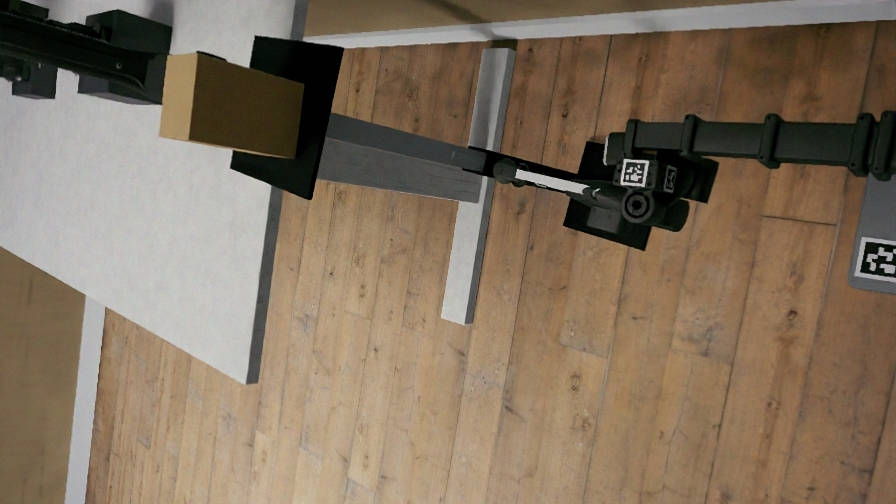

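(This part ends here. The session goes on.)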